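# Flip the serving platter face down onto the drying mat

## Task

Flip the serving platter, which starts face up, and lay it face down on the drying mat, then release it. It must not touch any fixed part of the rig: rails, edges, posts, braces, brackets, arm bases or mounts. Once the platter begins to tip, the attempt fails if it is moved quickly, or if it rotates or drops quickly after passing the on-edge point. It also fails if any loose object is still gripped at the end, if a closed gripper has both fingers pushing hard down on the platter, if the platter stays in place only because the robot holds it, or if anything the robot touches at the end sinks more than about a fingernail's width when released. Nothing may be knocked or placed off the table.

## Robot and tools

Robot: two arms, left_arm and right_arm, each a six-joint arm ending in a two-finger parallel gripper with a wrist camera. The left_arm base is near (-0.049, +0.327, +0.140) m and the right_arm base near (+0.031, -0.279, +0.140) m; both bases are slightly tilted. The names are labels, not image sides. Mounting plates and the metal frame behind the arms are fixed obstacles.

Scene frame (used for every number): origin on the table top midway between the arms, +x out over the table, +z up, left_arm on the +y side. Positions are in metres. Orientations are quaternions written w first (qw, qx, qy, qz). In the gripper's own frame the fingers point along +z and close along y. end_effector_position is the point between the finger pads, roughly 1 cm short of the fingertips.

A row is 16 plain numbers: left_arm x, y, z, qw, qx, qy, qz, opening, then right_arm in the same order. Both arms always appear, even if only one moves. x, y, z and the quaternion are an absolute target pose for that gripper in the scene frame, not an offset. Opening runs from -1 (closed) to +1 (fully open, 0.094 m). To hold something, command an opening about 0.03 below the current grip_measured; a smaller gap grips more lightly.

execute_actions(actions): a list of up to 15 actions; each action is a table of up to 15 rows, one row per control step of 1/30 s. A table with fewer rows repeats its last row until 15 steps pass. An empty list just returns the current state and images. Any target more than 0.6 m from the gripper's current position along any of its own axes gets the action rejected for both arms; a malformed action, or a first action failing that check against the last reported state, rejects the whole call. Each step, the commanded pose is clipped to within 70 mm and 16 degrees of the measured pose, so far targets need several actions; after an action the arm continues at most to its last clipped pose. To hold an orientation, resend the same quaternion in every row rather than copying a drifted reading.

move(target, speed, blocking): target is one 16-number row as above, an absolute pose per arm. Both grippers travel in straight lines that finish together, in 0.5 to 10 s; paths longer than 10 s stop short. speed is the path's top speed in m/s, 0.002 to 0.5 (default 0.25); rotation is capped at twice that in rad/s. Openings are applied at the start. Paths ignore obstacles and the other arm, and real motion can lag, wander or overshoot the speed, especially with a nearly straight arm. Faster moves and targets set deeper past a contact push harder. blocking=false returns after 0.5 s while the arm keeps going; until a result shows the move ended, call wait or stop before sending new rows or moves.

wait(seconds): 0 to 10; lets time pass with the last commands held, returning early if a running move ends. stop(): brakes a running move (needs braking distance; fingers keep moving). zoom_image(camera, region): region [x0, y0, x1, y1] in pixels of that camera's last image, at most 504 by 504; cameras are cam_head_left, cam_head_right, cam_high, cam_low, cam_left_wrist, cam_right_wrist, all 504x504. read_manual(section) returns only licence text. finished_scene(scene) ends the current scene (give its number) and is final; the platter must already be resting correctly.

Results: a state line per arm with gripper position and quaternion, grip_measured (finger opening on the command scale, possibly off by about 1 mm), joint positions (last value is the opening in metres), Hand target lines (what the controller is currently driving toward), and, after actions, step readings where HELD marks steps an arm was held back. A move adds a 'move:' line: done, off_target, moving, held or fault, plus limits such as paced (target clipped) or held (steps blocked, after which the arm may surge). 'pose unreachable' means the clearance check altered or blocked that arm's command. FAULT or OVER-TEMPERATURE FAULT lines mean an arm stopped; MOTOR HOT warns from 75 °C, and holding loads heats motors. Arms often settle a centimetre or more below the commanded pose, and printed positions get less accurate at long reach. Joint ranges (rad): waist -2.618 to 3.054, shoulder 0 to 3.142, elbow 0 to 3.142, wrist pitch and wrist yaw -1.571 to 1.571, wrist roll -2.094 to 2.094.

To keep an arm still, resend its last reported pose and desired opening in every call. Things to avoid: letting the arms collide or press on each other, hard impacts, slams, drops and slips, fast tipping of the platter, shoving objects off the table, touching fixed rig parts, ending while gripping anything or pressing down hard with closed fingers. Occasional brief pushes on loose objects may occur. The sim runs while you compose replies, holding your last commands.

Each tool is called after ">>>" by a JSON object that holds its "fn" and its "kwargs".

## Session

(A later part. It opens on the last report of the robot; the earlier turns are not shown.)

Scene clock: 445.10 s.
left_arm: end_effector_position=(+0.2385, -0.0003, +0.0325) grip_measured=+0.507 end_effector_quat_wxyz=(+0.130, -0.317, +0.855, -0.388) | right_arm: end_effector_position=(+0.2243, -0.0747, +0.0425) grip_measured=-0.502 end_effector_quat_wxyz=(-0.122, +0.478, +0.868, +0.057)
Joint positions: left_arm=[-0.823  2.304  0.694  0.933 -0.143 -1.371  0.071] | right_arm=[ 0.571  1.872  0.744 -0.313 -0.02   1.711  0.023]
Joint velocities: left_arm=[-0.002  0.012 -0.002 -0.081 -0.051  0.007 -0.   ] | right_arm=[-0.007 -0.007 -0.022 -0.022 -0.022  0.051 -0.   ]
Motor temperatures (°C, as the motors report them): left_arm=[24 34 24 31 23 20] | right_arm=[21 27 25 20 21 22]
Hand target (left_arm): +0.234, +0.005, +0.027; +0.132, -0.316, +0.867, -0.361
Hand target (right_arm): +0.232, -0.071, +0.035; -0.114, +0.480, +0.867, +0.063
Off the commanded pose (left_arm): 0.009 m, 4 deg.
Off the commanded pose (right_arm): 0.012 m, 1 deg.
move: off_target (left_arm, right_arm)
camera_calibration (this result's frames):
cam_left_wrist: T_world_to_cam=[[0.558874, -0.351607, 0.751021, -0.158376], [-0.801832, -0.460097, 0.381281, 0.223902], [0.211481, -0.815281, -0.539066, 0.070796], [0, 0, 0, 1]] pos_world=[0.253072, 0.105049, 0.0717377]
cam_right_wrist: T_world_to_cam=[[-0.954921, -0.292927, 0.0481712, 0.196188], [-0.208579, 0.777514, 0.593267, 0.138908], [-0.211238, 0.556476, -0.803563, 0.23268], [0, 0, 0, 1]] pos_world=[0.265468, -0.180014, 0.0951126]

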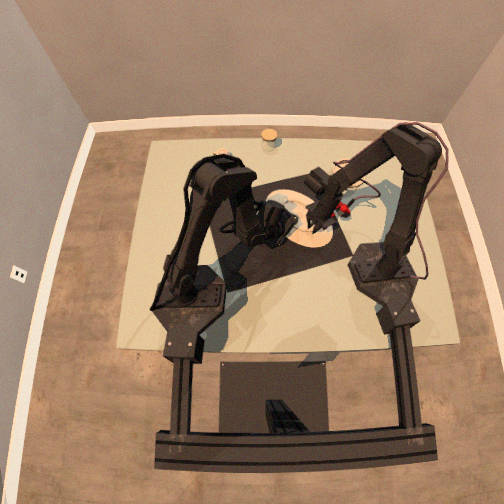

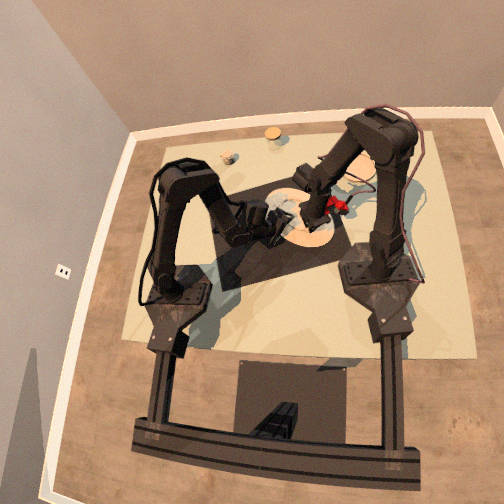

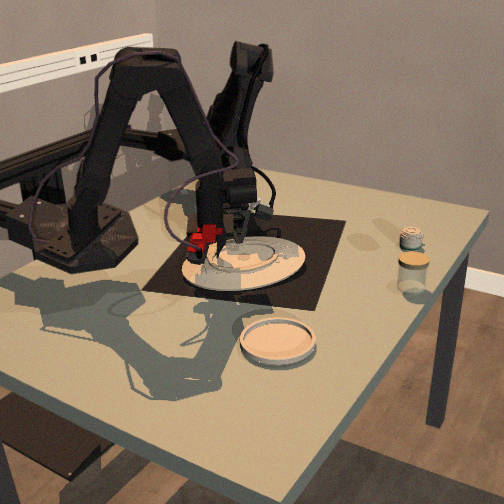

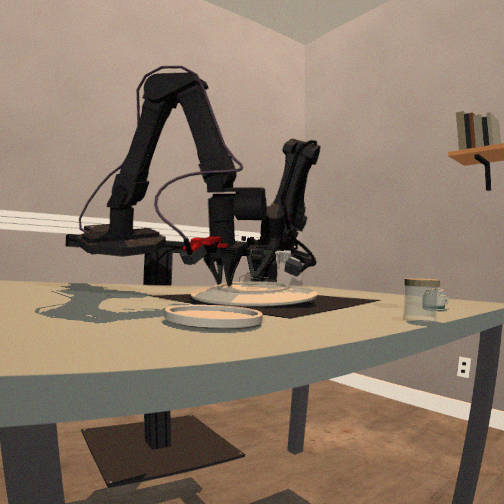

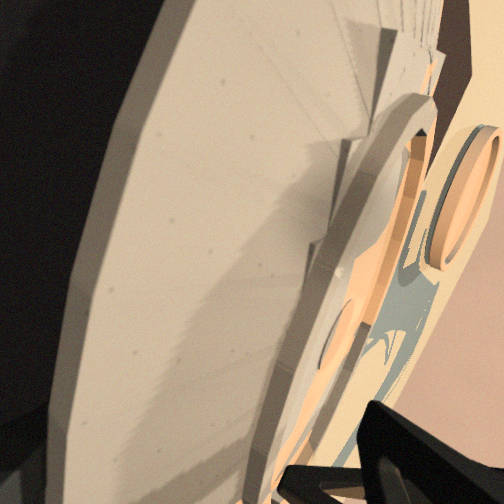

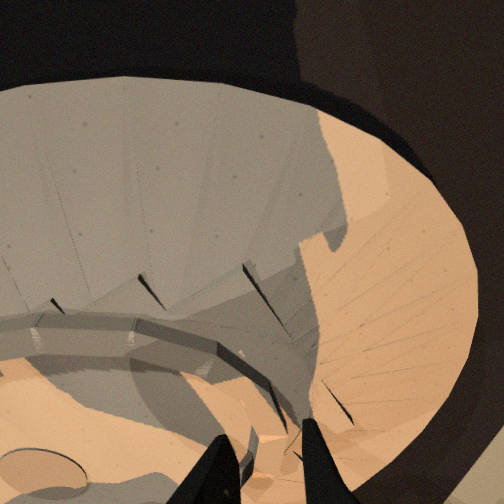

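>>> {"fn": "execute_actions", "kwargs": {"actions": [[[0.234,0.005,0.027,0.131,-0.316,0.868,-0.360,0.51,0.227,-0.073,0.036,-0.114,0.480,0.867,0.063,-0.65]],[[0.234,0.005,0.027,0.131,-0.316,0.868,-0.360,0.51,0.227,-0.073,0.036,-0.114,0.480,0.867,0.063,-0.76]],[[0.234,0.005,0.027,0.131,-0.316,0.868,-0.360,0.51,0.227,-0.073,0.036,-0.114,0.480,0.867,0.063,-0.86]]]}}

Scene clock: 458.87 s.
left_arm: end_effector_position=(+0.2382, -0.0004, +0.0324) grip_measured=+0.507 end_effector_quat_wxyz=(+0.130, -0.317, +0.856, -0.388) | right_arm: end_effector_position=(+0.2247, -0.0742, +0.0425) grip_measured=-0.778 end_effector_quat_wxyz=(-0.123, +0.493, +0.859, +0.057)
Joint positions: left_arm=[-0.825  2.304  0.694  0.932 -0.146 -1.371  0.071] | right_arm=[ 0.571  1.872  0.744 -0.311 -0.021  1.746  0.01 ]
Joint velocities: left_arm=[ 0.012 -0.012  0.017 -0.007  0.022 -0.051 -0.001] | right_arm=[-0.002 -0.017  0.002  0.022  0.007  0.007  0.001]
Motor temperatures (°C, as the motors report them): left_arm=[24 34 24 30 23 20] | right_arm=[21 27 25 20 20 22]
Hand target (left_arm): +0.234, +0.005, +0.027; +0.132, -0.316, +0.867, -0.361
Hand target (right_arm): +0.227, -0.073, +0.036; -0.114, +0.480, +0.867, +0.062
Off the commanded pose (left_arm): 0.009 m, 3 deg.
Off the commanded pose (right_arm): 0.007 m, 2 deg.
Step readings (end_effector_position; steps 1 to 15: 1st action; 16 to 30: 2nd action; 31 to 45: 3rd action):
0: left_arm (+0.2385, -0.0003, +0.0325) | right_arm (+0.2243, -0.0747, +0.0425)
1: left_arm (+0.2384, -0.0004, +0.0325) | right_arm (+0.2257, -0.0738, +0.0424)
2: left_arm (+0.2384, -0.0003, +0.0324) | right_arm (+0.2261, -0.0735, +0.0424)
4: left_arm (+0.2384, -0.0003, +0.0324) | right_arm (+0.2260, -0.0736, +0.0424)
8: left_arm (+0.2384, -0.0003, +0.0324) | right_arm (+0.2259, -0.0736, +0.0424)
15: left_arm (+0.2384, -0.0003, +0.0324) | right_arm (+0.2259, -0.0736, +0.0424)
16: left_arm (+0.2384, -0.0003, +0.0324) | right_arm (+0.2251, -0.0742, +0.0424)
17: left_arm (+0.2383, -0.0003, +0.0324) | right_arm (+0.2248, -0.0743, +0.0425)
19: left_arm (+0.2383, -0.0002, +0.0323) | right_arm (+0.2248, -0.0743, +0.0425)
23: left_arm (+0.2383, -0.0002, +0.0323) | right_arm (+0.2248, -0.0743, +0.0425)
30: left_arm (+0.2383, -0.0002, +0.0323) | right_arm (+0.2248, -0.0743, +0.0425)
31: left_arm (+0.2383, -0.0002, +0.0323) | right_arm (+0.2248, -0.0743, +0.0425)
32: left_arm (+0.2382, -0.0004, +0.0324) | right_arm (+0.2247, -0.0742, +0.0425)
34: left_arm (+0.2382, -0.0004, +0.0324) | right_arm (+0.2247, -0.0742, +0.0425)
38: left_arm (+0.2382, -0.0004, +0.0324) | right_arm (+0.2247, -0.0742, +0.0425)
45: end_effector_position above
camera_calibration (this result's frames):
cam_left_wrist: T_world_to_cam=[[0.558446, -0.352785, 0.750787, -0.158109], [-0.801974, -0.460986, 0.379909, 0.223773], [0.212076, -0.81427, -0.54036, 0.0706919], [0, 0, 0, 1]] pos_world=[0.252764, 0.10494, 0.0718921]
cam_right_wrist: T_world_to_cam=[[-0.96401, -0.260106, 0.0550455, 0.200871], [-0.178372, 0.786276, 0.591569, 0.132582], [-0.197152, 0.560459, -0.804373, 0.229719], [0, 0, 0, 1]] pos_world=[0.26258, -0.180747, 0.0952917]

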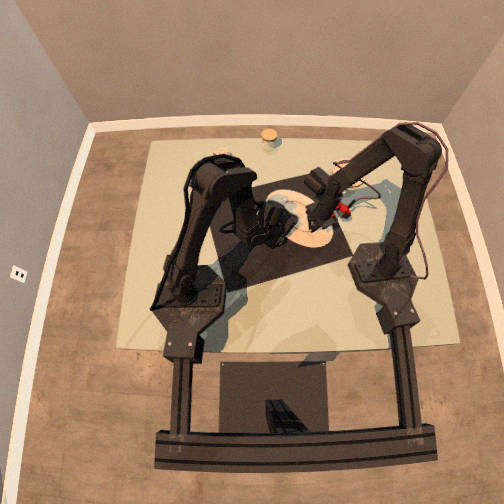

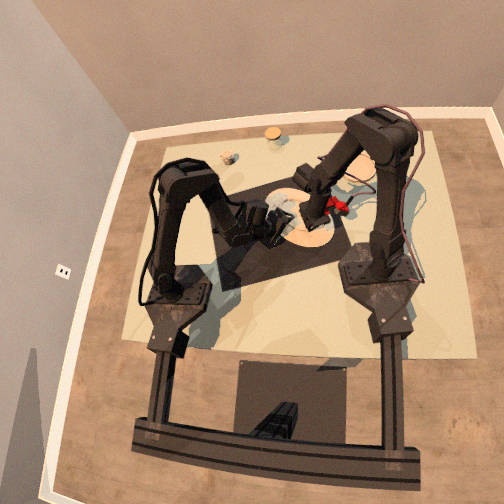

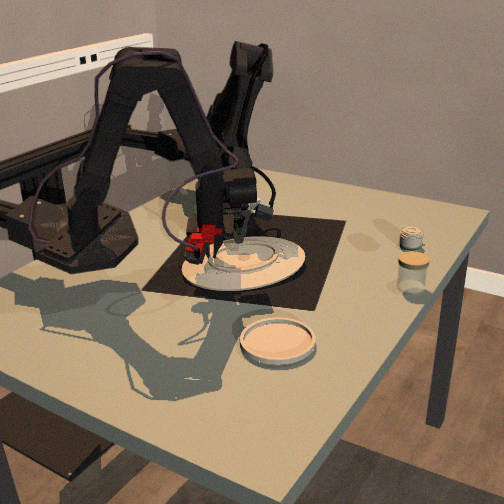

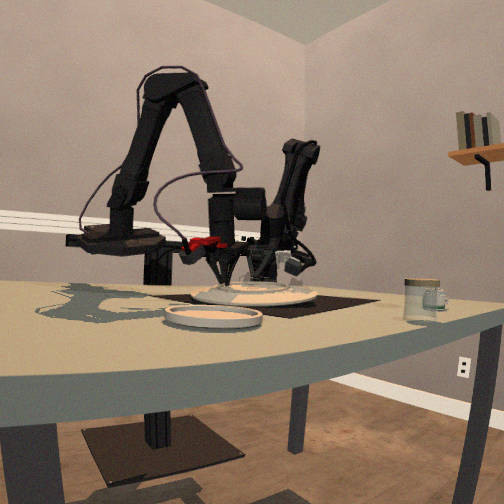

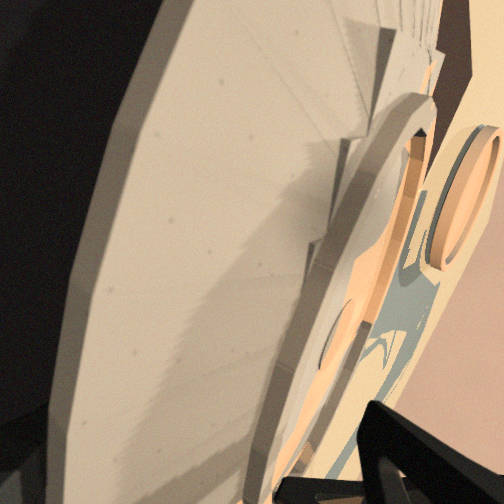

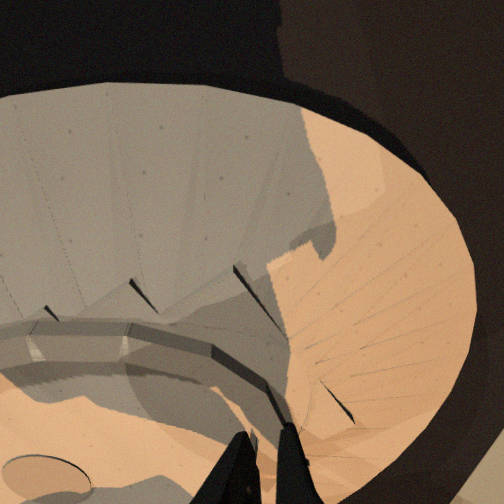

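>>> {"fn": "move", "kwargs": {"target": [0.222,0.019,0.027,0.131,-0.316,0.868,-0.360,0.51,0.226,-0.075,0.038,-0.123,0.493,0.859,0.057,-0.86], "speed": 0.008}}

>>> {"fn": "zoom_image", "kwargs": {"camera": "cam_low", "region": [170, 230, 330, 320]}}

Scene clock: 469.87 s.
left_arm: end_effector_position=(+0.2286, +0.0078, +0.0326) grip_measured=+0.507 end_effector_quat_wxyz=(+0.126, -0.317, +0.858, -0.385) | right_arm: end_effector_position=(+0.2227, -0.0758, +0.0409) grip_measured=-0.804 end_effector_quat_wxyz=(-0.128, +0.507, +0.851, +0.050)
Joint positions: left_arm=[-0.828  2.287  0.647  0.953 -0.143 -1.375  0.071] | right_arm=[ 0.567  1.879  0.744 -0.316 -0.026  1.775  0.009]
Joint velocities: left_arm=[-0.007  0.007 -0.007  0.022  0.007 -0.051 -0.   ] | right_arm=[ 0.012  0.002 -0.007  0.022  0.007  0.051  0.   ]
Motor temperatures (°C, as the motors report them): left_arm=[24 34 24 31 23 20] | right_arm=[21 27 25 20 20 22]
Hand target (left_arm): +0.222, +0.019, +0.027; +0.131, -0.316, +0.868, -0.361
Hand target (right_arm): +0.226, -0.075, +0.038; -0.123, +0.494, +0.859, +0.057
Off the commanded pose (left_arm): 0.014 m, 3 deg.
Off the commanded pose (right_arm): 0.004 m, 2 deg.
move: off_target (left_arm)
camera_calibration (this result's frames):
cam_left_wrist: T_world_to_cam=[[0.564152, -0.358439, 0.74381, -0.150991], [-0.800435, -0.458443, 0.386178, 0.219193], [0.202573, -0.813235, -0.545539, 0.0818498], [0, 0, 0, 1]] pos_world=[0.244051, 0.11293, 0.0723129]
cam_right_wrist: T_world_to_cam=[[-0.969899, -0.231728, 0.074818, 0.201262], [-0.144817, 0.795924, 0.58782, 0.127793], [-0.195764, 0.559292, -0.805524, 0.228533], [0, 0, 0, 1]] pos_world=[0.258449, -0.182892, 0.093911]

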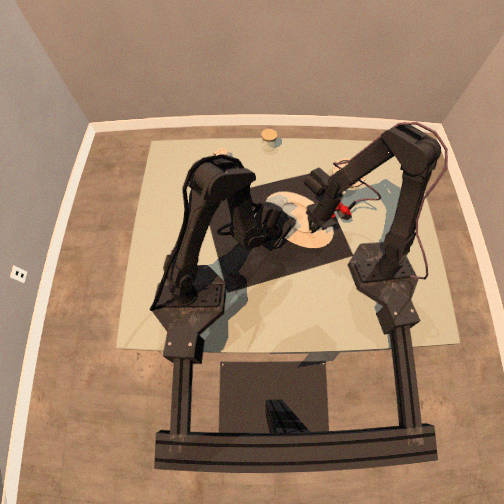

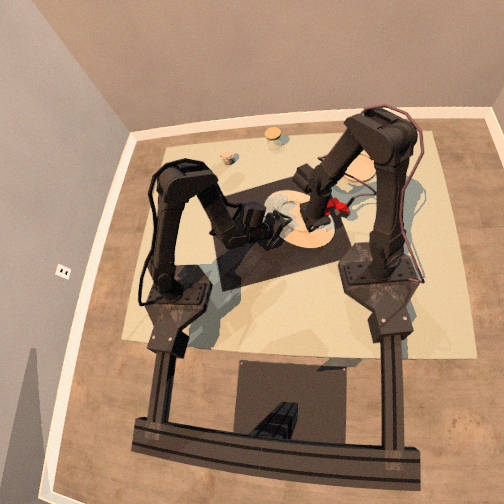

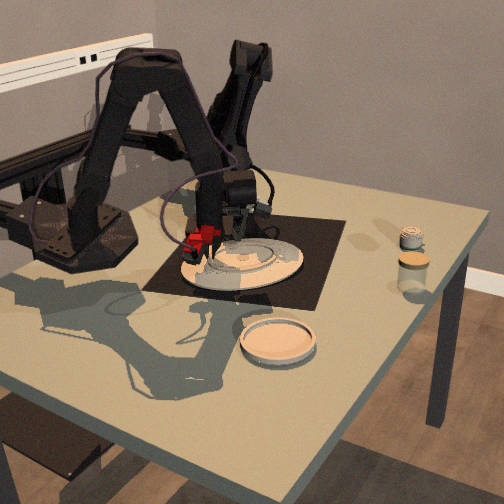

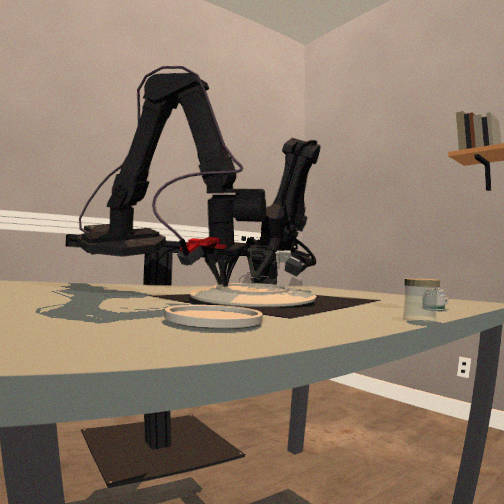

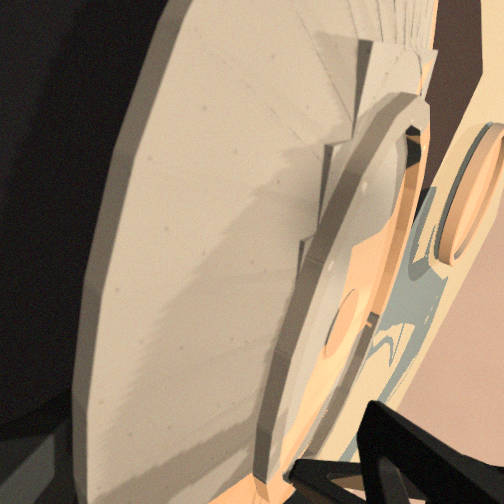

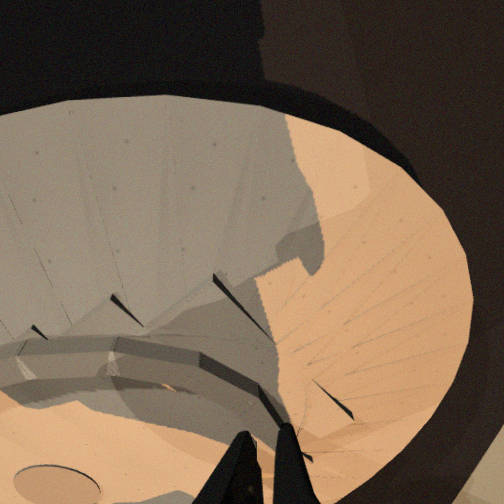

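Region (170, 230, 330, 320) of cam_low's 504x504 image, scaled by 3.150, with more detail than that image has; it fills the top 284 rows of this view, and the rest is white.

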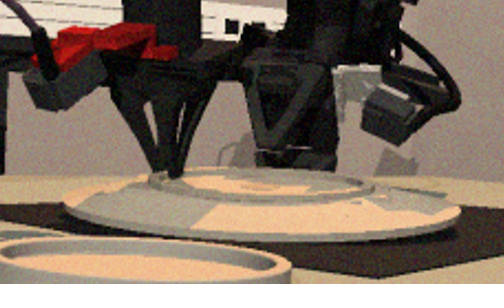

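Working; continue the retreat.

>>> {"fn": "move", "kwargs": {"target": [0.210,0.033,0.027,0.131,-0.316,0.868,-0.360,0.51,0.226,-0.075,0.040,-0.123,0.493,0.859,0.057,-0.87], "speed": 0.008}}

>>> {"fn": "zoom_image", "kwargs": {"camera": "cam_low", "region": [170, 230, 330, 320]}}

Scene clock: 477.70 s.
left_arm: end_effector_position=(+0.2182, +0.0241, +0.0324) grip_measured=+0.507 end_effector_quat_wxyz=(+0.131, -0.320, +0.858, -0.379) | right_arm: end_effector_position=(+0.2240, -0.0863, +0.0364) grip_measured=-0.829 end_effector_quat_wxyz=(-0.110, +0.508, +0.854, +0.031)
Joint positions: left_arm=[-0.828  2.273  0.572  1.01  -0.159 -1.377  0.071] | right_arm=[ 0.561  1.888  0.744 -0.331  0.019  1.771  0.008]
Joint velocities: left_arm=[-0.007 -0.007 -0.002  0.007 -0.051  0.066  0.   ] | right_arm=[-0.007  0.012  0.002 -0.037  0.007 -0.066 -0.   ]
Motor temperatures (°C, as the motors report them): left_arm=[24 34 23 31 23 20] | right_arm=[21 27 25 20 20 22]
Hand target (left_arm): +0.210, +0.033, +0.027; +0.131, -0.316, +0.868, -0.360
Hand target (right_arm): +0.226, -0.075, +0.040; -0.122, +0.493, +0.860, +0.057
Off the commanded pose (left_arm): 0.013 m, 3 deg.
Off the commanded pose (right_arm): 0.012 m, 4 deg.
move: off_target (left_arm, right_arm)
camera_calibration (this result's frames):
cam_left_wrist: T_world_to_cam=[[0.566584, -0.360171, 0.74112, -0.139615], [-0.795798, -0.472484, 0.378766, 0.218005], [0.213747, -0.804385, -0.554325, 0.0947577], [0, 0, 0, 1]] pos_world=[0.232338, 0.12894, 0.0734252]
cam_right_wrist: T_world_to_cam=[[-0.969799, -0.231958, 0.0754029, 0.200406], [-0.154674, 0.823911, 0.545203, 0.14514], [-0.18859, 0.517075, -0.834906, 0.226883], [0, 0, 0, 1]] pos_world=[0.259591, -0.190412, 0.0951841]

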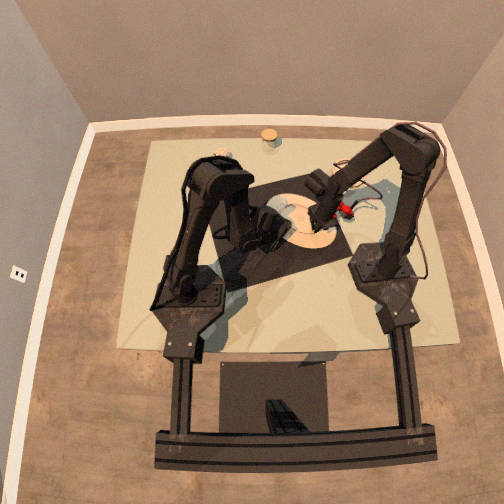

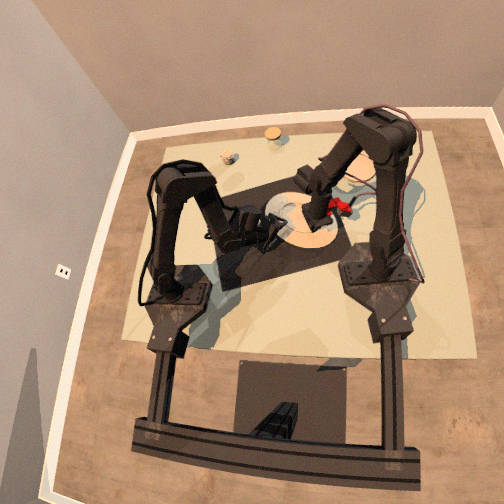

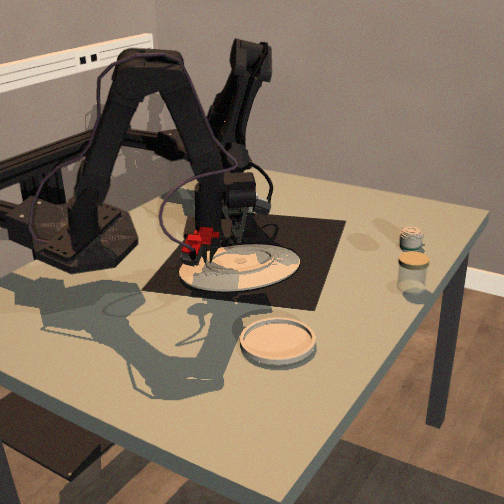

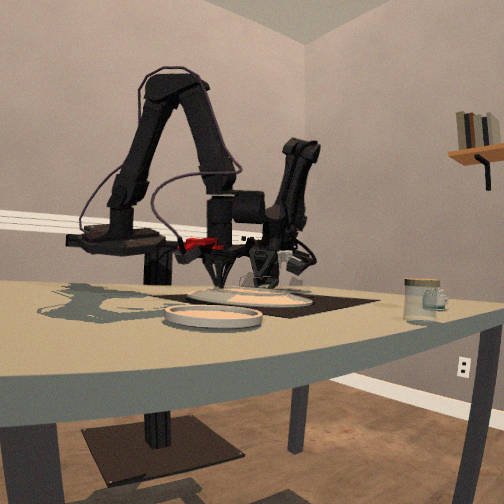

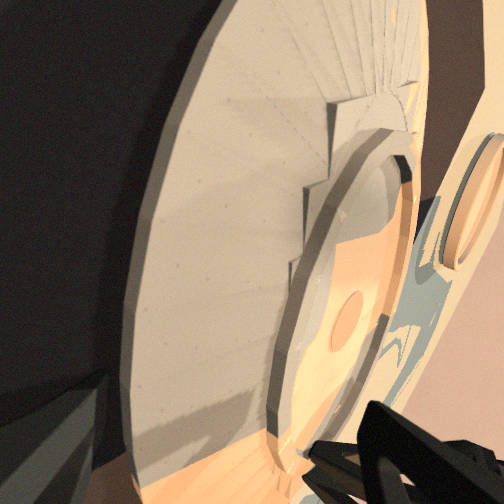

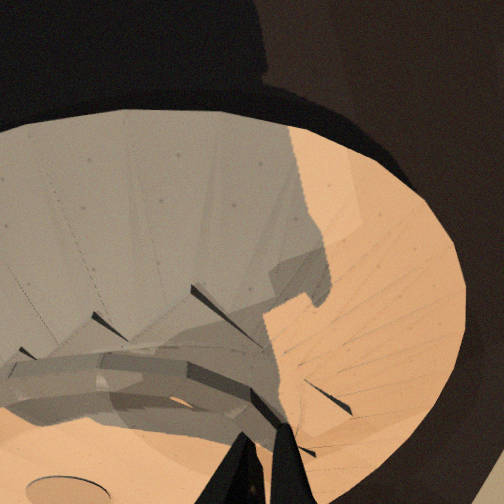

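Region (170, 230, 330, 320) of cam_low's 504x504 image, scaled by 3.150, with more detail than that image has; it fills the top 284 rows of this view, and the rest is white.

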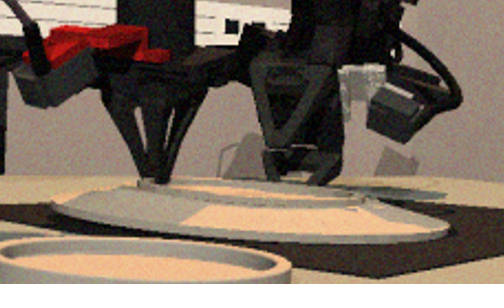

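>>> {"fn": "move", "kwargs": {"target": [0.205,0.04,0.035,0.131,-0.316,0.868,-0.360,0.51,0.224,-0.086,0.020,-0.110,0.508,0.854,0.031,-0.87], "speed": 0.008}}

>>> {"fn": "zoom_image", "kwargs": {"camera": "cam_low", "region": [170, 230, 330, 320]}}

Scene clock: 492.60 s.
left_arm: end_effector_position=(+0.2129, +0.0348, +0.0368) grip_measured=+0.507 end_effector_quat_wxyz=(+0.133, -0.322, +0.860, -0.373) | right_arm: end_effector_position=(+0.2254, -0.0918, +0.0290) grip_measured=-0.840 end_effector_quat_wxyz=(-0.101, +0.514, +0.851, +0.021)
Joint positions: left_arm=[-0.828  2.234  0.525  1.008 -0.17  -1.377  0.071] | right_arm=[ 0.552  1.913  0.744 -0.318  0.042  1.777  0.008]
Joint velocities: left_arm=[-0.037  0.022  0.012 -0.051 -0.037  0.007  0.   ] | right_arm=[-0.012  0.007 -0.012  0.037 -0.007  0.037 -0.001]
Motor temperatures (°C, as the motors report them): left_arm=[24 34 23 31 23 20] | right_arm=[21 27 25 20 21 22]
Hand target (left_arm): +0.205, +0.040, +0.035; +0.131, -0.316, +0.868, -0.360
Hand target (right_arm): +0.224, -0.087, +0.021; -0.110, +0.508, +0.854, +0.030
Off the commanded pose (left_arm): 0.010 m, 2 deg.
Off the commanded pose (right_arm): 0.011 m, 2 deg.
move: off_target (right_arm)
camera_calibration (this result's frames):
cam_left_wrist: T_world_to_cam=[[0.570101, -0.367278, 0.734909, -0.136259], [-0.792626, -0.481239, 0.37437, 0.217002], [0.216169, -0.795937, -0.565469, 0.106474], [0, 0, 0, 1]] pos_world=[0.226667, 0.139132, 0.079107]
cam_right_wrist: T_world_to_cam=[[-0.972761, -0.21808, 0.0785947, 0.202837], [-0.146362, 0.84073, 0.521298, 0.154328], [-0.179762, 0.495595, -0.849748, 0.22029], [0, 0, 0, 1]] pos_world=[0.259499, -0.194688, 0.0907979]

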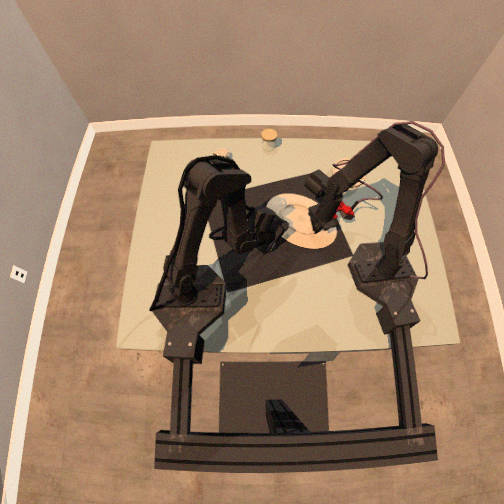

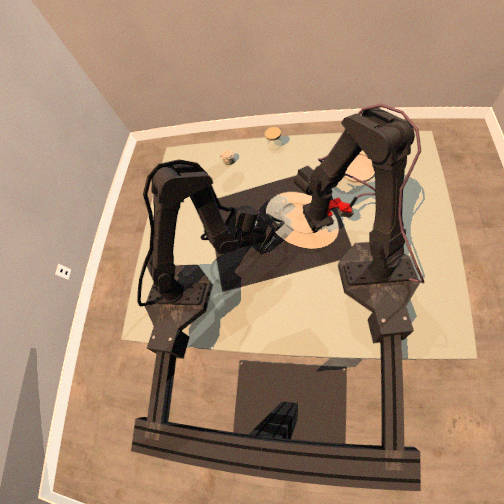

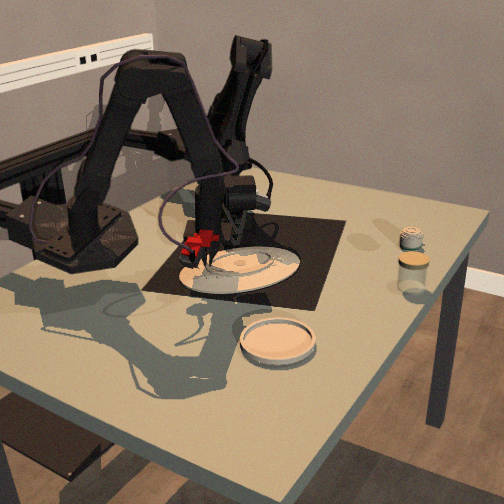

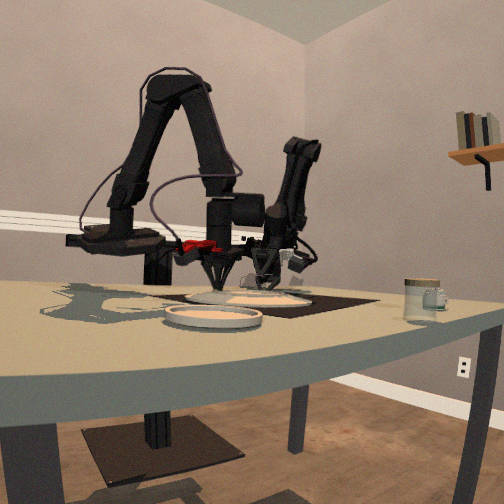

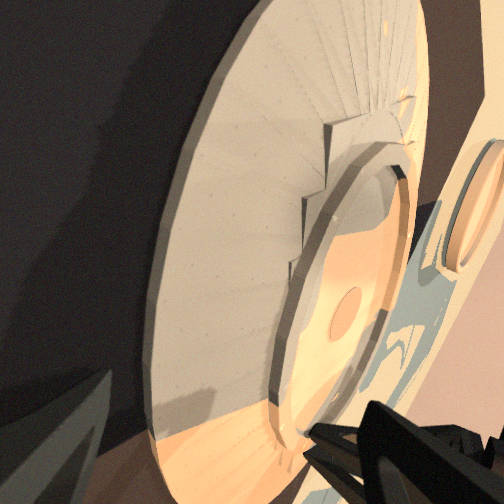

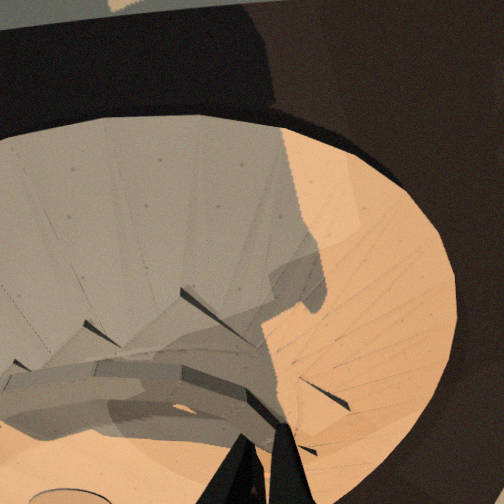

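Region (170, 230, 330, 320) of cam_low's 504x504 image, scaled by 3.150, with more detail than that image has; it fills the top 284 rows of this view, and the rest is white.

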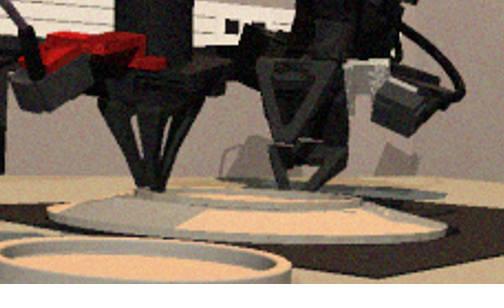

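Nearly flat. A touch more, then release.

>>> {"fn": "execute_actions", "kwargs": {"actions": [[[0.205,0.04,0.035,0.131,-0.316,0.868,-0.360,0.51,0.225,-0.091,0.017,-0.101,0.514,0.851,0.021,-0.87]],[[0.205,0.04,0.035,0.131,-0.316,0.868,-0.360,0.51,0.225,-0.091,0.017,-0.101,0.514,0.851,0.021,-0.82]],[[0.205,0.04,0.035,0.131,-0.316,0.868,-0.360,0.51,0.225,-0.091,0.025,-0.101,0.514,0.851,0.021,-0.6]]]}}

>>> {"fn": "move", "kwargs": {"target": [0.18,0.07,0.09,0.131,-0.316,0.868,-0.360,0.51,0.24,-0.15,0.11,-0.101,0.514,0.851,0.021,-0.5], "speed": 0.12}}

>>> {"fn": "zoom_image", "kwargs": {"camera": "cam_low", "region": [170, 230, 330, 320]}}

Scene clock: 504.77 s.
left_arm: end_effector_position=(+0.2129, +0.0348, +0.0367) grip_measured=+0.507 end_effector_quat_wxyz=(+0.133, -0.322, +0.860, -0.373) | right_arm: end_effector_position=(+0.2218, -0.0936, +0.0296) grip_measured=-0.602 end_effector_quat_wxyz=(-0.107, +0.514, +0.851, +0.014)
Joint positions: left_arm=[-0.828  2.234  0.525  1.008 -0.17  -1.377  0.071] | right_arm=[ 0.552  1.912  0.744 -0.335  0.036  1.779  0.019]
Joint velocities: left_arm=[ 0.012  0.012 -0.012  0.051 -0.007 -0.007 -0.001] | right_arm=[ 0.002 -0.002  0.002  0.007  0.022 -0.022 -0.   ]
Motor temperatures (°C, as the motors report them): left_arm=[24 34 23 31 23 20] | right_arm=[21 27 25 20 21 22]
Hand target (left_arm): +0.205, +0.040, +0.035; +0.131, -0.316, +0.868, -0.360
Hand target (right_arm): +0.225, -0.091, +0.025; -0.101, +0.514, +0.851, +0.021
Off the commanded pose (left_arm): 0.010 m, 2 deg.
Off the commanded pose (right_arm): 0.006 m, 1 deg.
Step readings (end_effector_position; steps 1 to 15: 1st action; 16 to 30: 2nd action; 31 to 45: 3rd action):
0: left_arm (+0.2129, +0.0348, +0.0367) | right_arm (+0.2254, -0.0918, +0.0290)
1: left_arm (+0.2129, +0.0348, +0.0367) | right_arm (+0.2253, -0.0919, +0.0289)
2: left_arm (+0.2129, +0.0348, +0.0367) | right_arm (+0.2253, -0.0919, +0.0289)
4: left_arm (+0.2129, +0.0348, +0.0367) | right_arm (+0.2253, -0.0919, +0.0289)
8: left_arm (+0.2129, +0.0348, +0.0367) | right_arm (+0.2253, -0.0919, +0.0289)
15: left_arm (+0.2129, +0.0348, +0.0367) | right_arm (+0.2253, -0.0919, +0.0289)
16: left_arm (+0.2129, +0.0348, +0.0367) | right_arm (+0.2253, -0.0920, +0.0289)
17: left_arm (+0.2129, +0.0348, +0.0367) | right_arm (+0.2252, -0.0920, +0.0289)
19: left_arm (+0.2129, +0.0348, +0.0367) | right_arm (+0.2252, -0.0920, +0.0289)
23: left_arm (+0.2129, +0.0348, +0.0367) | right_arm (+0.2252, -0.0920, +0.0289)
30: left_arm (+0.2129, +0.0348, +0.0367) | right_arm (+0.2252, -0.0920, +0.0289)
31: left_arm (+0.2129, +0.0348, +0.0367) | right_arm (+0.2237, -0.0926, +0.0293)
32: left_arm (+0.2129, +0.0348, +0.0367) | right_arm (+0.2224, -0.0933, +0.0296)
34: left_arm (+0.2129, +0.0348, +0.0367) | right_arm (+0.2218, -0.0935, +0.0296)
38: left_arm (+0.2129, +0.0348, +0.0367) | right_arm (+0.2218, -0.0936, +0.0296)
45: end_effector_position above
camera_calibration (this result's frames):
cam_left_wrist: T_world_to_cam=[[0.570242, -0.367539, 0.73467, -0.136178], [-0.792584, -0.481263, 0.374429, 0.21699], [0.215952, -0.795802, -0.565741, 0.106529], [0, 0, 0, 1]] pos_world=[0.226632, 0.139154, 0.0790658]
cam_right_wrist: T_world_to_cam=[[-0.971075, -0.218953, 0.0952555, 0.197926], [-0.139218, 0.843285, 0.519122, 0.153641], [-0.193991, 0.490845, -0.849375, 0.223736], [0, 0, 0, 1]] pos_world=[0.256994, -0.196046, 0.0914235]

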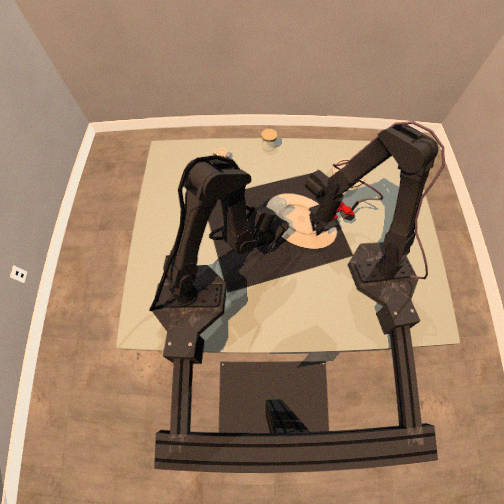

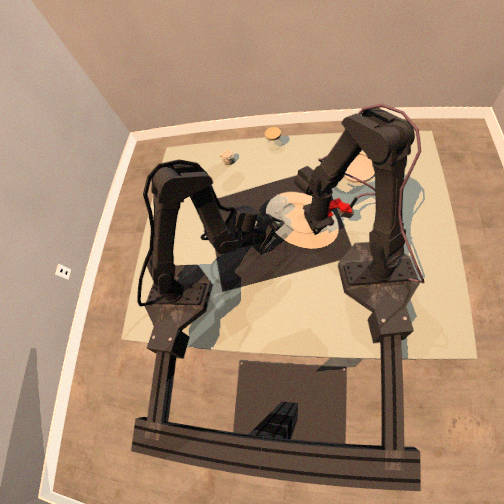

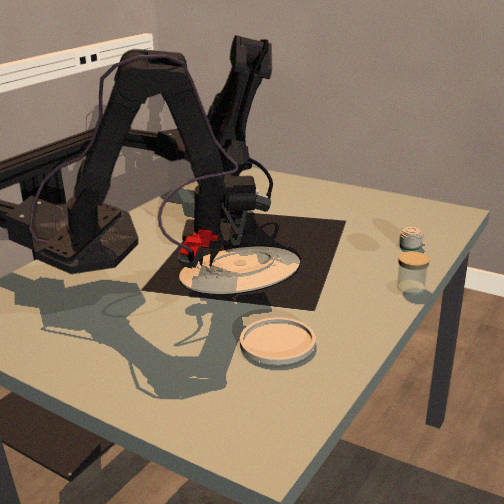

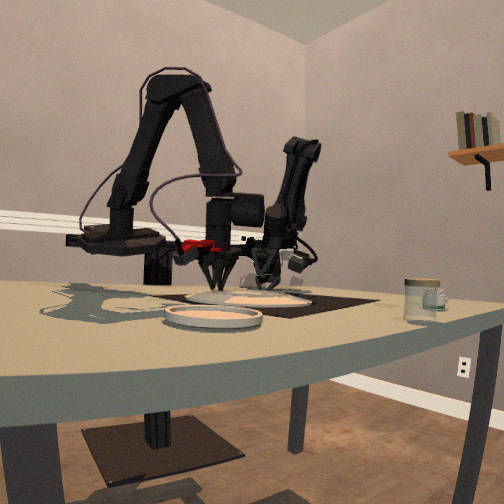

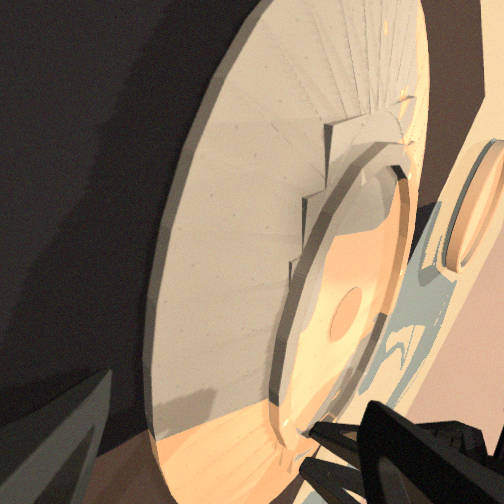

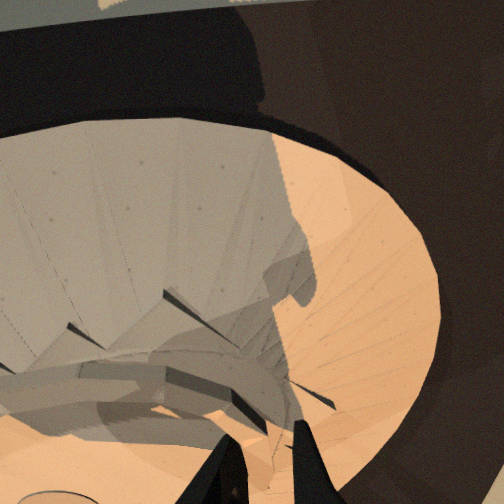

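Scene clock: 506.23 s.
left_arm: end_effector_position=(+0.1882, +0.0641, +0.0931) grip_measured=+0.507 end_effector_quat_wxyz=(+0.134, -0.319, +0.862, -0.372) | right_arm: end_effector_position=(+0.2377, -0.1488, +0.1043) grip_measured=-0.502 end_effector_quat_wxyz=(-0.102, +0.513, +0.852, +0.017)
Joint positions: left_arm=[-0.892  1.866  0.345  0.809 -0.218 -1.412  0.071] | right_arm=[ 0.416  1.549  0.744 -0.685  0.033  1.64   0.023]
Joint velocities: left_arm=[ 0.002  0.017  0.002  0.037  0.11  -0.051  0.   ] | right_arm=[-0.002 -0.012 -0.007 -0.095  0.007  0.066  0.   ]
Motor temperatures (°C, as the motors report them): left_arm=[24 34 23 31 23 20] | right_arm=[21 27 25 20 21 22]
Hand target (left_arm): +0.181, +0.070, +0.090; +0.132, -0.316, +0.868, -0.359
Hand target (right_arm): +0.240, -0.150, +0.110; -0.101, +0.514, +0.852, +0.020
Off the commanded pose (left_arm): 0.011 m, 2 deg.
Off the commanded pose (right_arm): 0.006 m, 1 deg.
move: off_target (left_arm)
camera_calibration (this result's frames):
cam_left_wrist: T_world_to_cam=[[0.565883, -0.374677, 0.734434, -0.151461], [-0.796562, -0.478313, 0.369738, 0.19139], [0.212757, -0.794251, -0.569122, 0.167804], [0, 0, 0, 1]] pos_world=[0.202462, 0.168074, 0.135975]
cam_right_wrist: T_world_to_cam=[[-0.9716, -0.220979, 0.084633, 0.195108], [-0.14683, 0.843478, 0.516706, 0.165746], [-0.185567, 0.489605, -0.85197, 0.315465], [0, 0, 0, 1]] pos_world=[0.272443, -0.251142, 0.166612]

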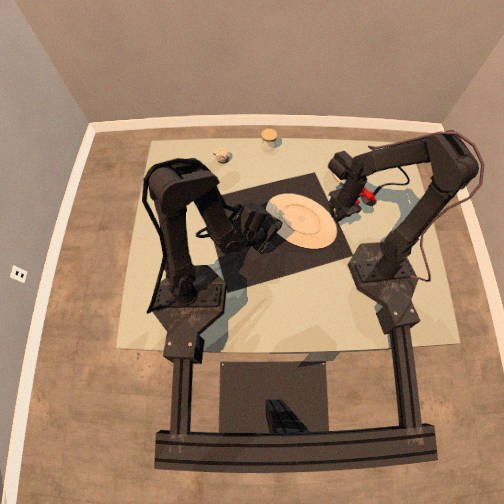

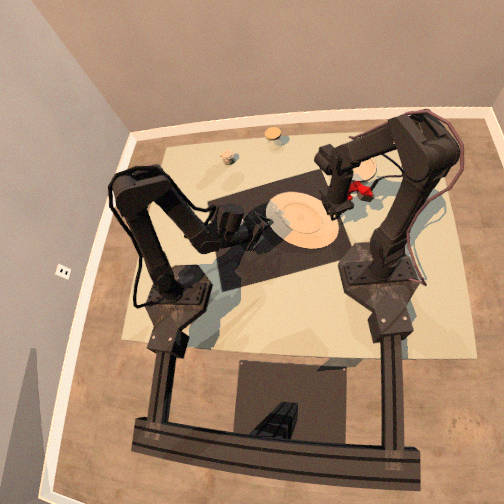

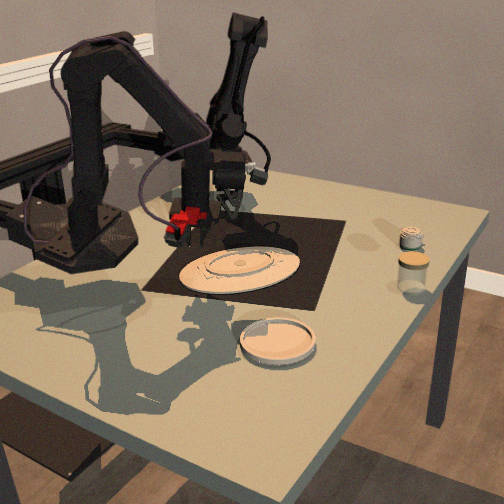

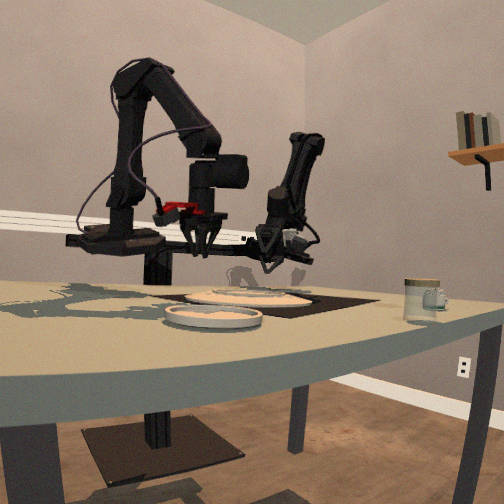

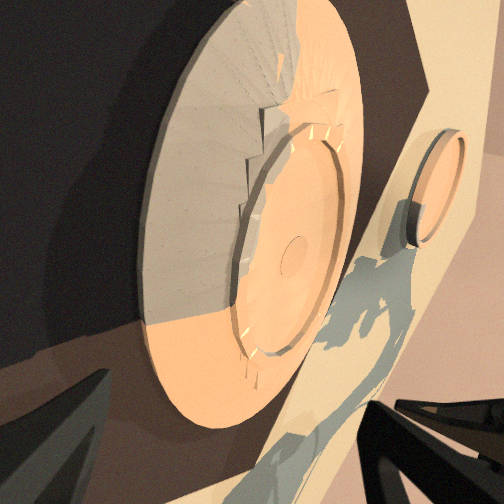

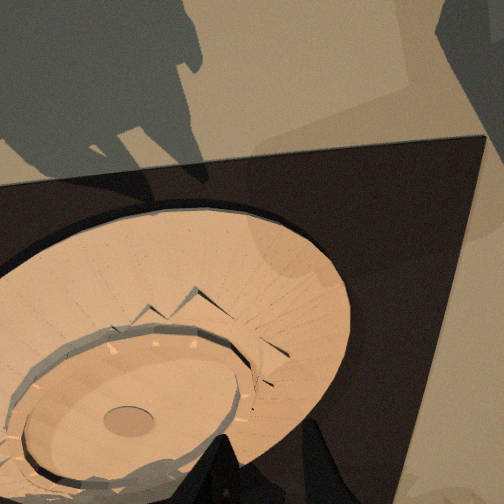

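Region (170, 230, 330, 320) of cam_low's 504x504 image, scaled by 3.150, with more detail than that image has; it fills the top 284 rows of this view, and the rest is white.

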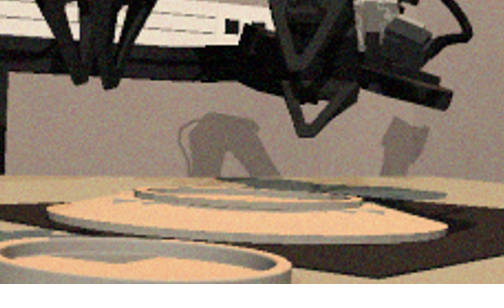

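>>> {"fn": "finished_scene", "kwargs": {"scene": 1}}

The scene is finished: the task was done.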